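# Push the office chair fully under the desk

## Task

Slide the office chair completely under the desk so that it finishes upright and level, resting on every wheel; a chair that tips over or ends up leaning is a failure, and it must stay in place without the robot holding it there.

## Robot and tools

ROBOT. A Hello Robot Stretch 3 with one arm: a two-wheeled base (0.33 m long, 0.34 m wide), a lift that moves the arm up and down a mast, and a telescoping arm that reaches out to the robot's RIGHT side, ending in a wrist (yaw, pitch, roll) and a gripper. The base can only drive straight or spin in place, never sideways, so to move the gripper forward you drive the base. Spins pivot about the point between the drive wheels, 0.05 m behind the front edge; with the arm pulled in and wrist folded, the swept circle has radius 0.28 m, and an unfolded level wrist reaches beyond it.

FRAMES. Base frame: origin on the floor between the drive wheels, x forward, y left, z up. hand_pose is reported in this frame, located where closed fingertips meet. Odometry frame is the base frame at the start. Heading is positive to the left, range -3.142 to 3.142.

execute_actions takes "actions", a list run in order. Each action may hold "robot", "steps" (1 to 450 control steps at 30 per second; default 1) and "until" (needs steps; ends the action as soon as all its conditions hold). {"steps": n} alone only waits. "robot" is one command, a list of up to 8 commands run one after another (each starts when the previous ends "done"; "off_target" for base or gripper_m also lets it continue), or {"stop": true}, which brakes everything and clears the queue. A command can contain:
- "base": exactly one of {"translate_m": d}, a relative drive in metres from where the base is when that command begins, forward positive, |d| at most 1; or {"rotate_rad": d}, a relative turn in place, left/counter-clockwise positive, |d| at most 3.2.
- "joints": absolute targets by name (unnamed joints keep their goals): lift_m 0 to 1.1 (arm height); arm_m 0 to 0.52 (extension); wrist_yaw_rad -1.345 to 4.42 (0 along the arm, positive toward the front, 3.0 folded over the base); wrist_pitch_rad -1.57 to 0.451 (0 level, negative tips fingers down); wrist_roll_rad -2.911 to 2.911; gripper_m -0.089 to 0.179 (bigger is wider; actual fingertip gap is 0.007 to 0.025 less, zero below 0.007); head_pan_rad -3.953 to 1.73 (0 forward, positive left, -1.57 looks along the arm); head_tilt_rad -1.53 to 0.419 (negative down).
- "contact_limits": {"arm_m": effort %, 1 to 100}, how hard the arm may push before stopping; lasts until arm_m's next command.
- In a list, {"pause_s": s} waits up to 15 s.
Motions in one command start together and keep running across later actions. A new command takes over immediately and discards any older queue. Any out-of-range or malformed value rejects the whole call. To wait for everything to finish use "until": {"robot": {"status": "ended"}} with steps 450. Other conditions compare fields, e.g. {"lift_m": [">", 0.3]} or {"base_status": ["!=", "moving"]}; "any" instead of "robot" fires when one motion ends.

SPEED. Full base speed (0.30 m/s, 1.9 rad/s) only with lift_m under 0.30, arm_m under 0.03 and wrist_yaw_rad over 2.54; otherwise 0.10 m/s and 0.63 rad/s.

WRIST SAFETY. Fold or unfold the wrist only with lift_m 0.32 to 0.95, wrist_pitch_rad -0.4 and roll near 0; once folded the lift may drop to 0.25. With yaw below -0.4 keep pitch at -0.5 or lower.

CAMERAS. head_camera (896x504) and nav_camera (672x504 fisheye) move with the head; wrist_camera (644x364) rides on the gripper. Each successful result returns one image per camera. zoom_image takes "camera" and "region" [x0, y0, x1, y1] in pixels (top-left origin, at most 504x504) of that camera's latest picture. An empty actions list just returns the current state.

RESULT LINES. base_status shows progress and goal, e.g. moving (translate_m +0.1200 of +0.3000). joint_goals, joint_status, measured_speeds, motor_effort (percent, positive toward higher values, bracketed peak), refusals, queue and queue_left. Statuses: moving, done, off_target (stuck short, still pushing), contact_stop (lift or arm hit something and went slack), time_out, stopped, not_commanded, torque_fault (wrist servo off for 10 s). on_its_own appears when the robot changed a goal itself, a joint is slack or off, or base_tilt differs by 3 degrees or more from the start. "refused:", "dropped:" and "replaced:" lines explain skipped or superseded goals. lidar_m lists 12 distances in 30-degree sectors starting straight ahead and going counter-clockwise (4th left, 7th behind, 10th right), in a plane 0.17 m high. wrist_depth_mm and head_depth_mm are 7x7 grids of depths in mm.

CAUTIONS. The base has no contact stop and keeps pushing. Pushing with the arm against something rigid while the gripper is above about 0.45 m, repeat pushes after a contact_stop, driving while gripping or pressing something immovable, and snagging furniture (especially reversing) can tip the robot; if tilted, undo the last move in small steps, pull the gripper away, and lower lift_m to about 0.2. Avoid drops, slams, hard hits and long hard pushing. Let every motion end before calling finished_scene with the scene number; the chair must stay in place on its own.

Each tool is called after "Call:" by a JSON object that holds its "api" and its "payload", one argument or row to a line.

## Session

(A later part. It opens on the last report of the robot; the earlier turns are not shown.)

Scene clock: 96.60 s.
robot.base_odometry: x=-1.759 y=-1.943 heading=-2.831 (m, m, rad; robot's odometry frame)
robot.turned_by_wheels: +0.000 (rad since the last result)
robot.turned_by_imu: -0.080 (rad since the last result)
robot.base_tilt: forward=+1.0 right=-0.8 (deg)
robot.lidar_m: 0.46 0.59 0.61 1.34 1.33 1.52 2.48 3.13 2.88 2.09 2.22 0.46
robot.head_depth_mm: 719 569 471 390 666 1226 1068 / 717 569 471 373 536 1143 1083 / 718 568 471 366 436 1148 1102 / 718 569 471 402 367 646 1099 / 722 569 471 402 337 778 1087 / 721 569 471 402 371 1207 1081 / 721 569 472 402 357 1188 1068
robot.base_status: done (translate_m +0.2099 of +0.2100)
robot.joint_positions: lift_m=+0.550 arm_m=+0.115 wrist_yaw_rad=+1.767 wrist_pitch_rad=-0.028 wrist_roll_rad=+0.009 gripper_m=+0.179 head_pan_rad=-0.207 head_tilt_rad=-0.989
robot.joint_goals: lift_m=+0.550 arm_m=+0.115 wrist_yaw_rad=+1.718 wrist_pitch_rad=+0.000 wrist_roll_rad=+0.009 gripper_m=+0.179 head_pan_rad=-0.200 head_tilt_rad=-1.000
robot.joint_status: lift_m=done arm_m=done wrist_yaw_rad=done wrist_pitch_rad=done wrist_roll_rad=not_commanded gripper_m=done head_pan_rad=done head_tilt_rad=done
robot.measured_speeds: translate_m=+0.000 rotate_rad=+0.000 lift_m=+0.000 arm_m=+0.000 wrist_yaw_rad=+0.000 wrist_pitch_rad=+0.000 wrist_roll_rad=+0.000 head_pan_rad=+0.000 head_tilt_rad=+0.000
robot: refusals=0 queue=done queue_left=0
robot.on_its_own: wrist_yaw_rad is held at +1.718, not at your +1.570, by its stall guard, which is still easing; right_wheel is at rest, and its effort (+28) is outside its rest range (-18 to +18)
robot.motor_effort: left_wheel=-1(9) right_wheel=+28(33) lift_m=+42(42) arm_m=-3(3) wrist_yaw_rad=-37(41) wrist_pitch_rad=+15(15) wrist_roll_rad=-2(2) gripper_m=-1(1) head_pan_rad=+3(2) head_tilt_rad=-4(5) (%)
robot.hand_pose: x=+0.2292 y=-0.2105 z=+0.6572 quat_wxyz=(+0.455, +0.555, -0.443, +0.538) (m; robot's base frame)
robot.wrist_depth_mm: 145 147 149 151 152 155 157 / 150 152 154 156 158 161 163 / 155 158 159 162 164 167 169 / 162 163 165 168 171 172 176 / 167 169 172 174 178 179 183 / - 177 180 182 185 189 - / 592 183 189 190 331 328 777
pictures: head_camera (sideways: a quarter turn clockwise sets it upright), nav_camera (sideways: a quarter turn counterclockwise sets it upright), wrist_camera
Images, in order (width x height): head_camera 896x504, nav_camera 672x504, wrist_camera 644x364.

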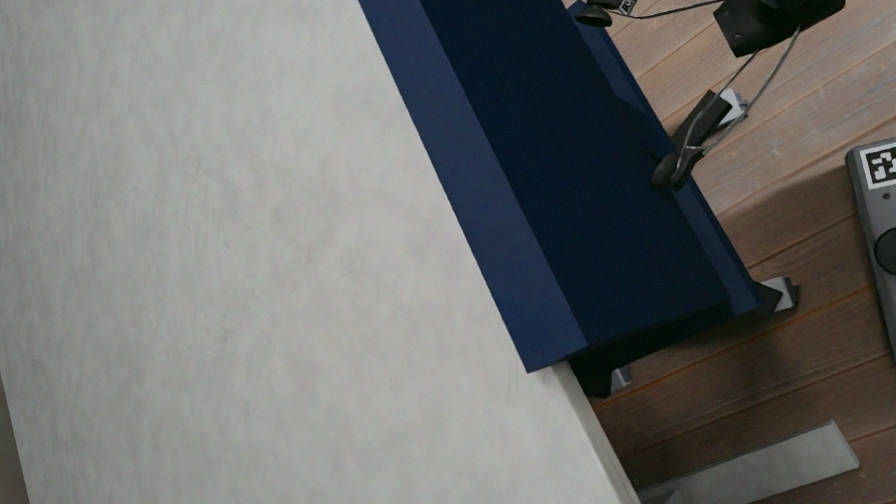

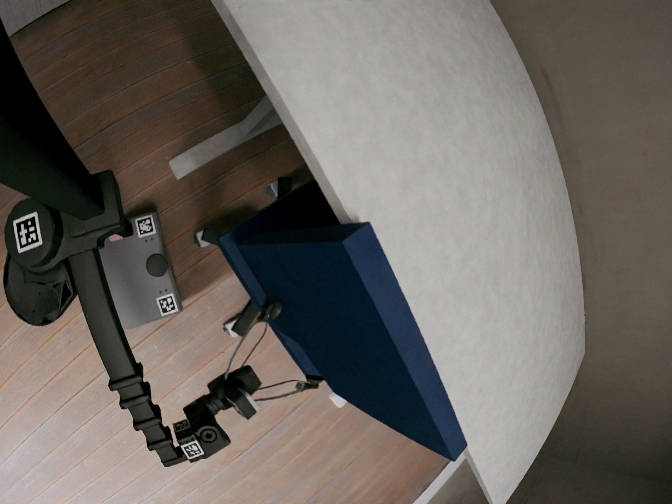

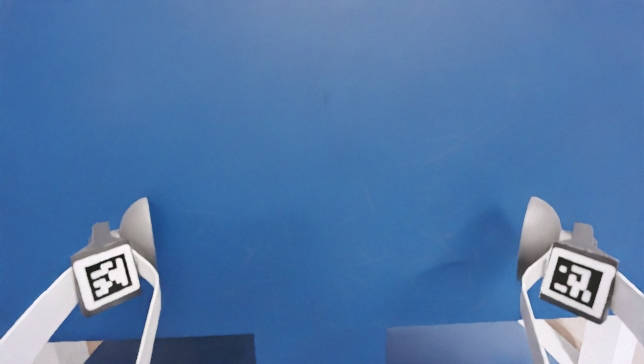

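Call:
{"api": "execute_actions", "payload": {
  "actions": [
    {"robot":{"base":{"translate_m":-0.08}},"steps":450,"until":{"robot":{"status":"ended"}}}
  ]
}}

Call:
{"api": "finished_scene", "payload": {
  "scene": 2
}}

Scene clock: 101.17 s.
robot.base_odometry: x=-1.683 y=-1.919 heading=-2.830 (m, m, rad; robot's odometry frame)
robot.turned_by_wheels: +0.001 (rad since the last result)
robot.turned_by_imu: +0.000 (rad since the last result)
robot.base_tilt: forward=+1.1 right=-0.9 (deg)
robot.lidar_m: 0.53 0.65 1.21 1.31 1.30 1.49 2.43 3.05 2.91 2.11 2.39 0.54
robot.head_depth_mm: 717 570 449 608 1314 1226 1065 / 719 566 428 520 875 1185 1085 / 717 568 470 456 690 1184 1095 / 718 567 471 406 580 1166 1097 / 719 568 471 381 546 1154 1083 / 719 568 470 420 1315 1205 1083 / 719 568 470 402 1368 1192 1087
robot.base_status: done (translate_m -0.0800 of -0.0800)
robot.joint_positions: lift_m=+0.550 arm_m=+0.115 wrist_yaw_rad=+1.781 wrist_pitch_rad=-0.022 wrist_roll_rad=+0.009 gripper_m=+0.179 head_pan_rad=-0.207 head_tilt_rad=-0.989
robot.joint_goals: lift_m=+0.550 arm_m=+0.115 wrist_yaw_rad=+1.784 wrist_pitch_rad=+0.000 wrist_roll_rad=+0.009 gripper_m=+0.179 head_pan_rad=-0.200 head_tilt_rad=-1.000
robot.joint_status: lift_m=done arm_m=done wrist_yaw_rad=done wrist_pitch_rad=done wrist_roll_rad=not_commanded gripper_m=done head_pan_rad=done head_tilt_rad=done
robot.measured_speeds: translate_m=+0.000 rotate_rad=+0.000 lift_m=+0.000 arm_m=+0.000 wrist_yaw_rad=+0.000 wrist_pitch_rad=+0.000 wrist_roll_rad=+0.000 head_pan_rad=+0.000 head_tilt_rad=+0.000
robot: refusals=0 queue=done queue_left=0
robot.on_its_own: wrist_yaw_rad is held at +1.784, not at your +1.570, by its stall guard, which is not easing now
robot.motor_effort: left_wheel=+0(8) right_wheel=-1(27) lift_m=+42(42) arm_m=-3(3) wrist_yaw_rad=+3(38) wrist_pitch_rad=+11(15) wrist_roll_rad=-2(2) gripper_m=+1(0) head_pan_rad=+3(4) head_tilt_rad=-4(4) (%)
robot.hand_pose: x=+0.2287 y=-0.2070 z=+0.6588 quat_wxyz=(+0.449, +0.557, -0.441, +0.542) (m; robot's base frame)
robot.wrist_depth_mm: 214 216 217 220 224 223 227 / 223 223 226 228 230 232 234 / 568 230 233 236 238 241 245 / 608 239 242 246 249 250 255 / - 248 252 253 256 260 734 / - 469 442 267 407 458 - / 994 545 357 281 341 349 834
pictures: head_camera (sideways: a quarter turn clockwise sets it upright), nav_camera (sideways: a quarter turn counterclockwise sets it upright), wrist_camera
Images, in order (width x height): head_camera 896x504, nav_camera 672x504, wrist_camera 644x364.

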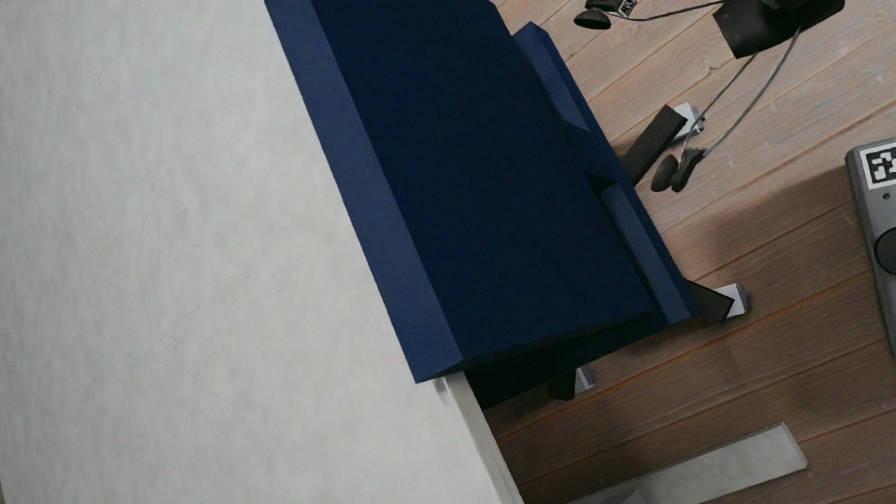

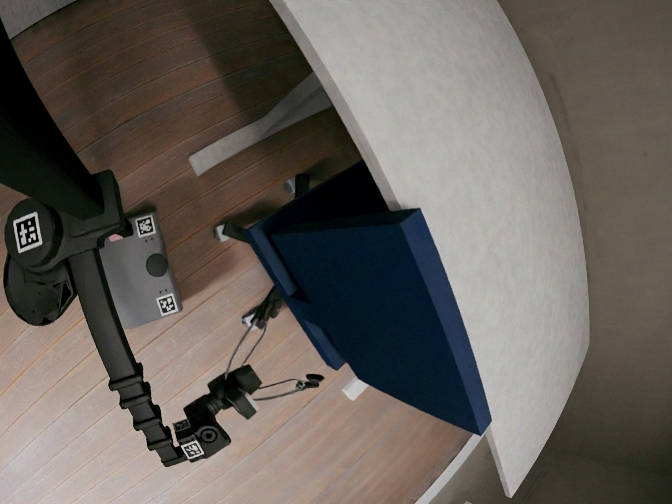

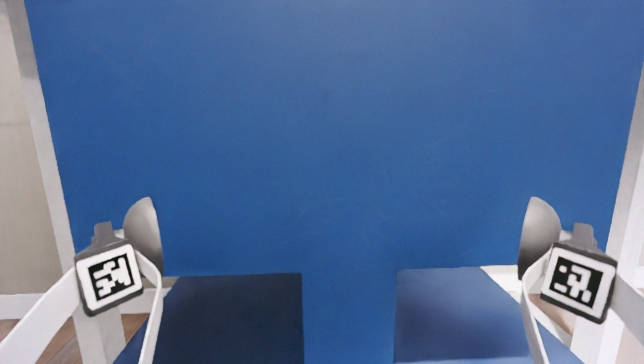

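The scene is finished: the task was done.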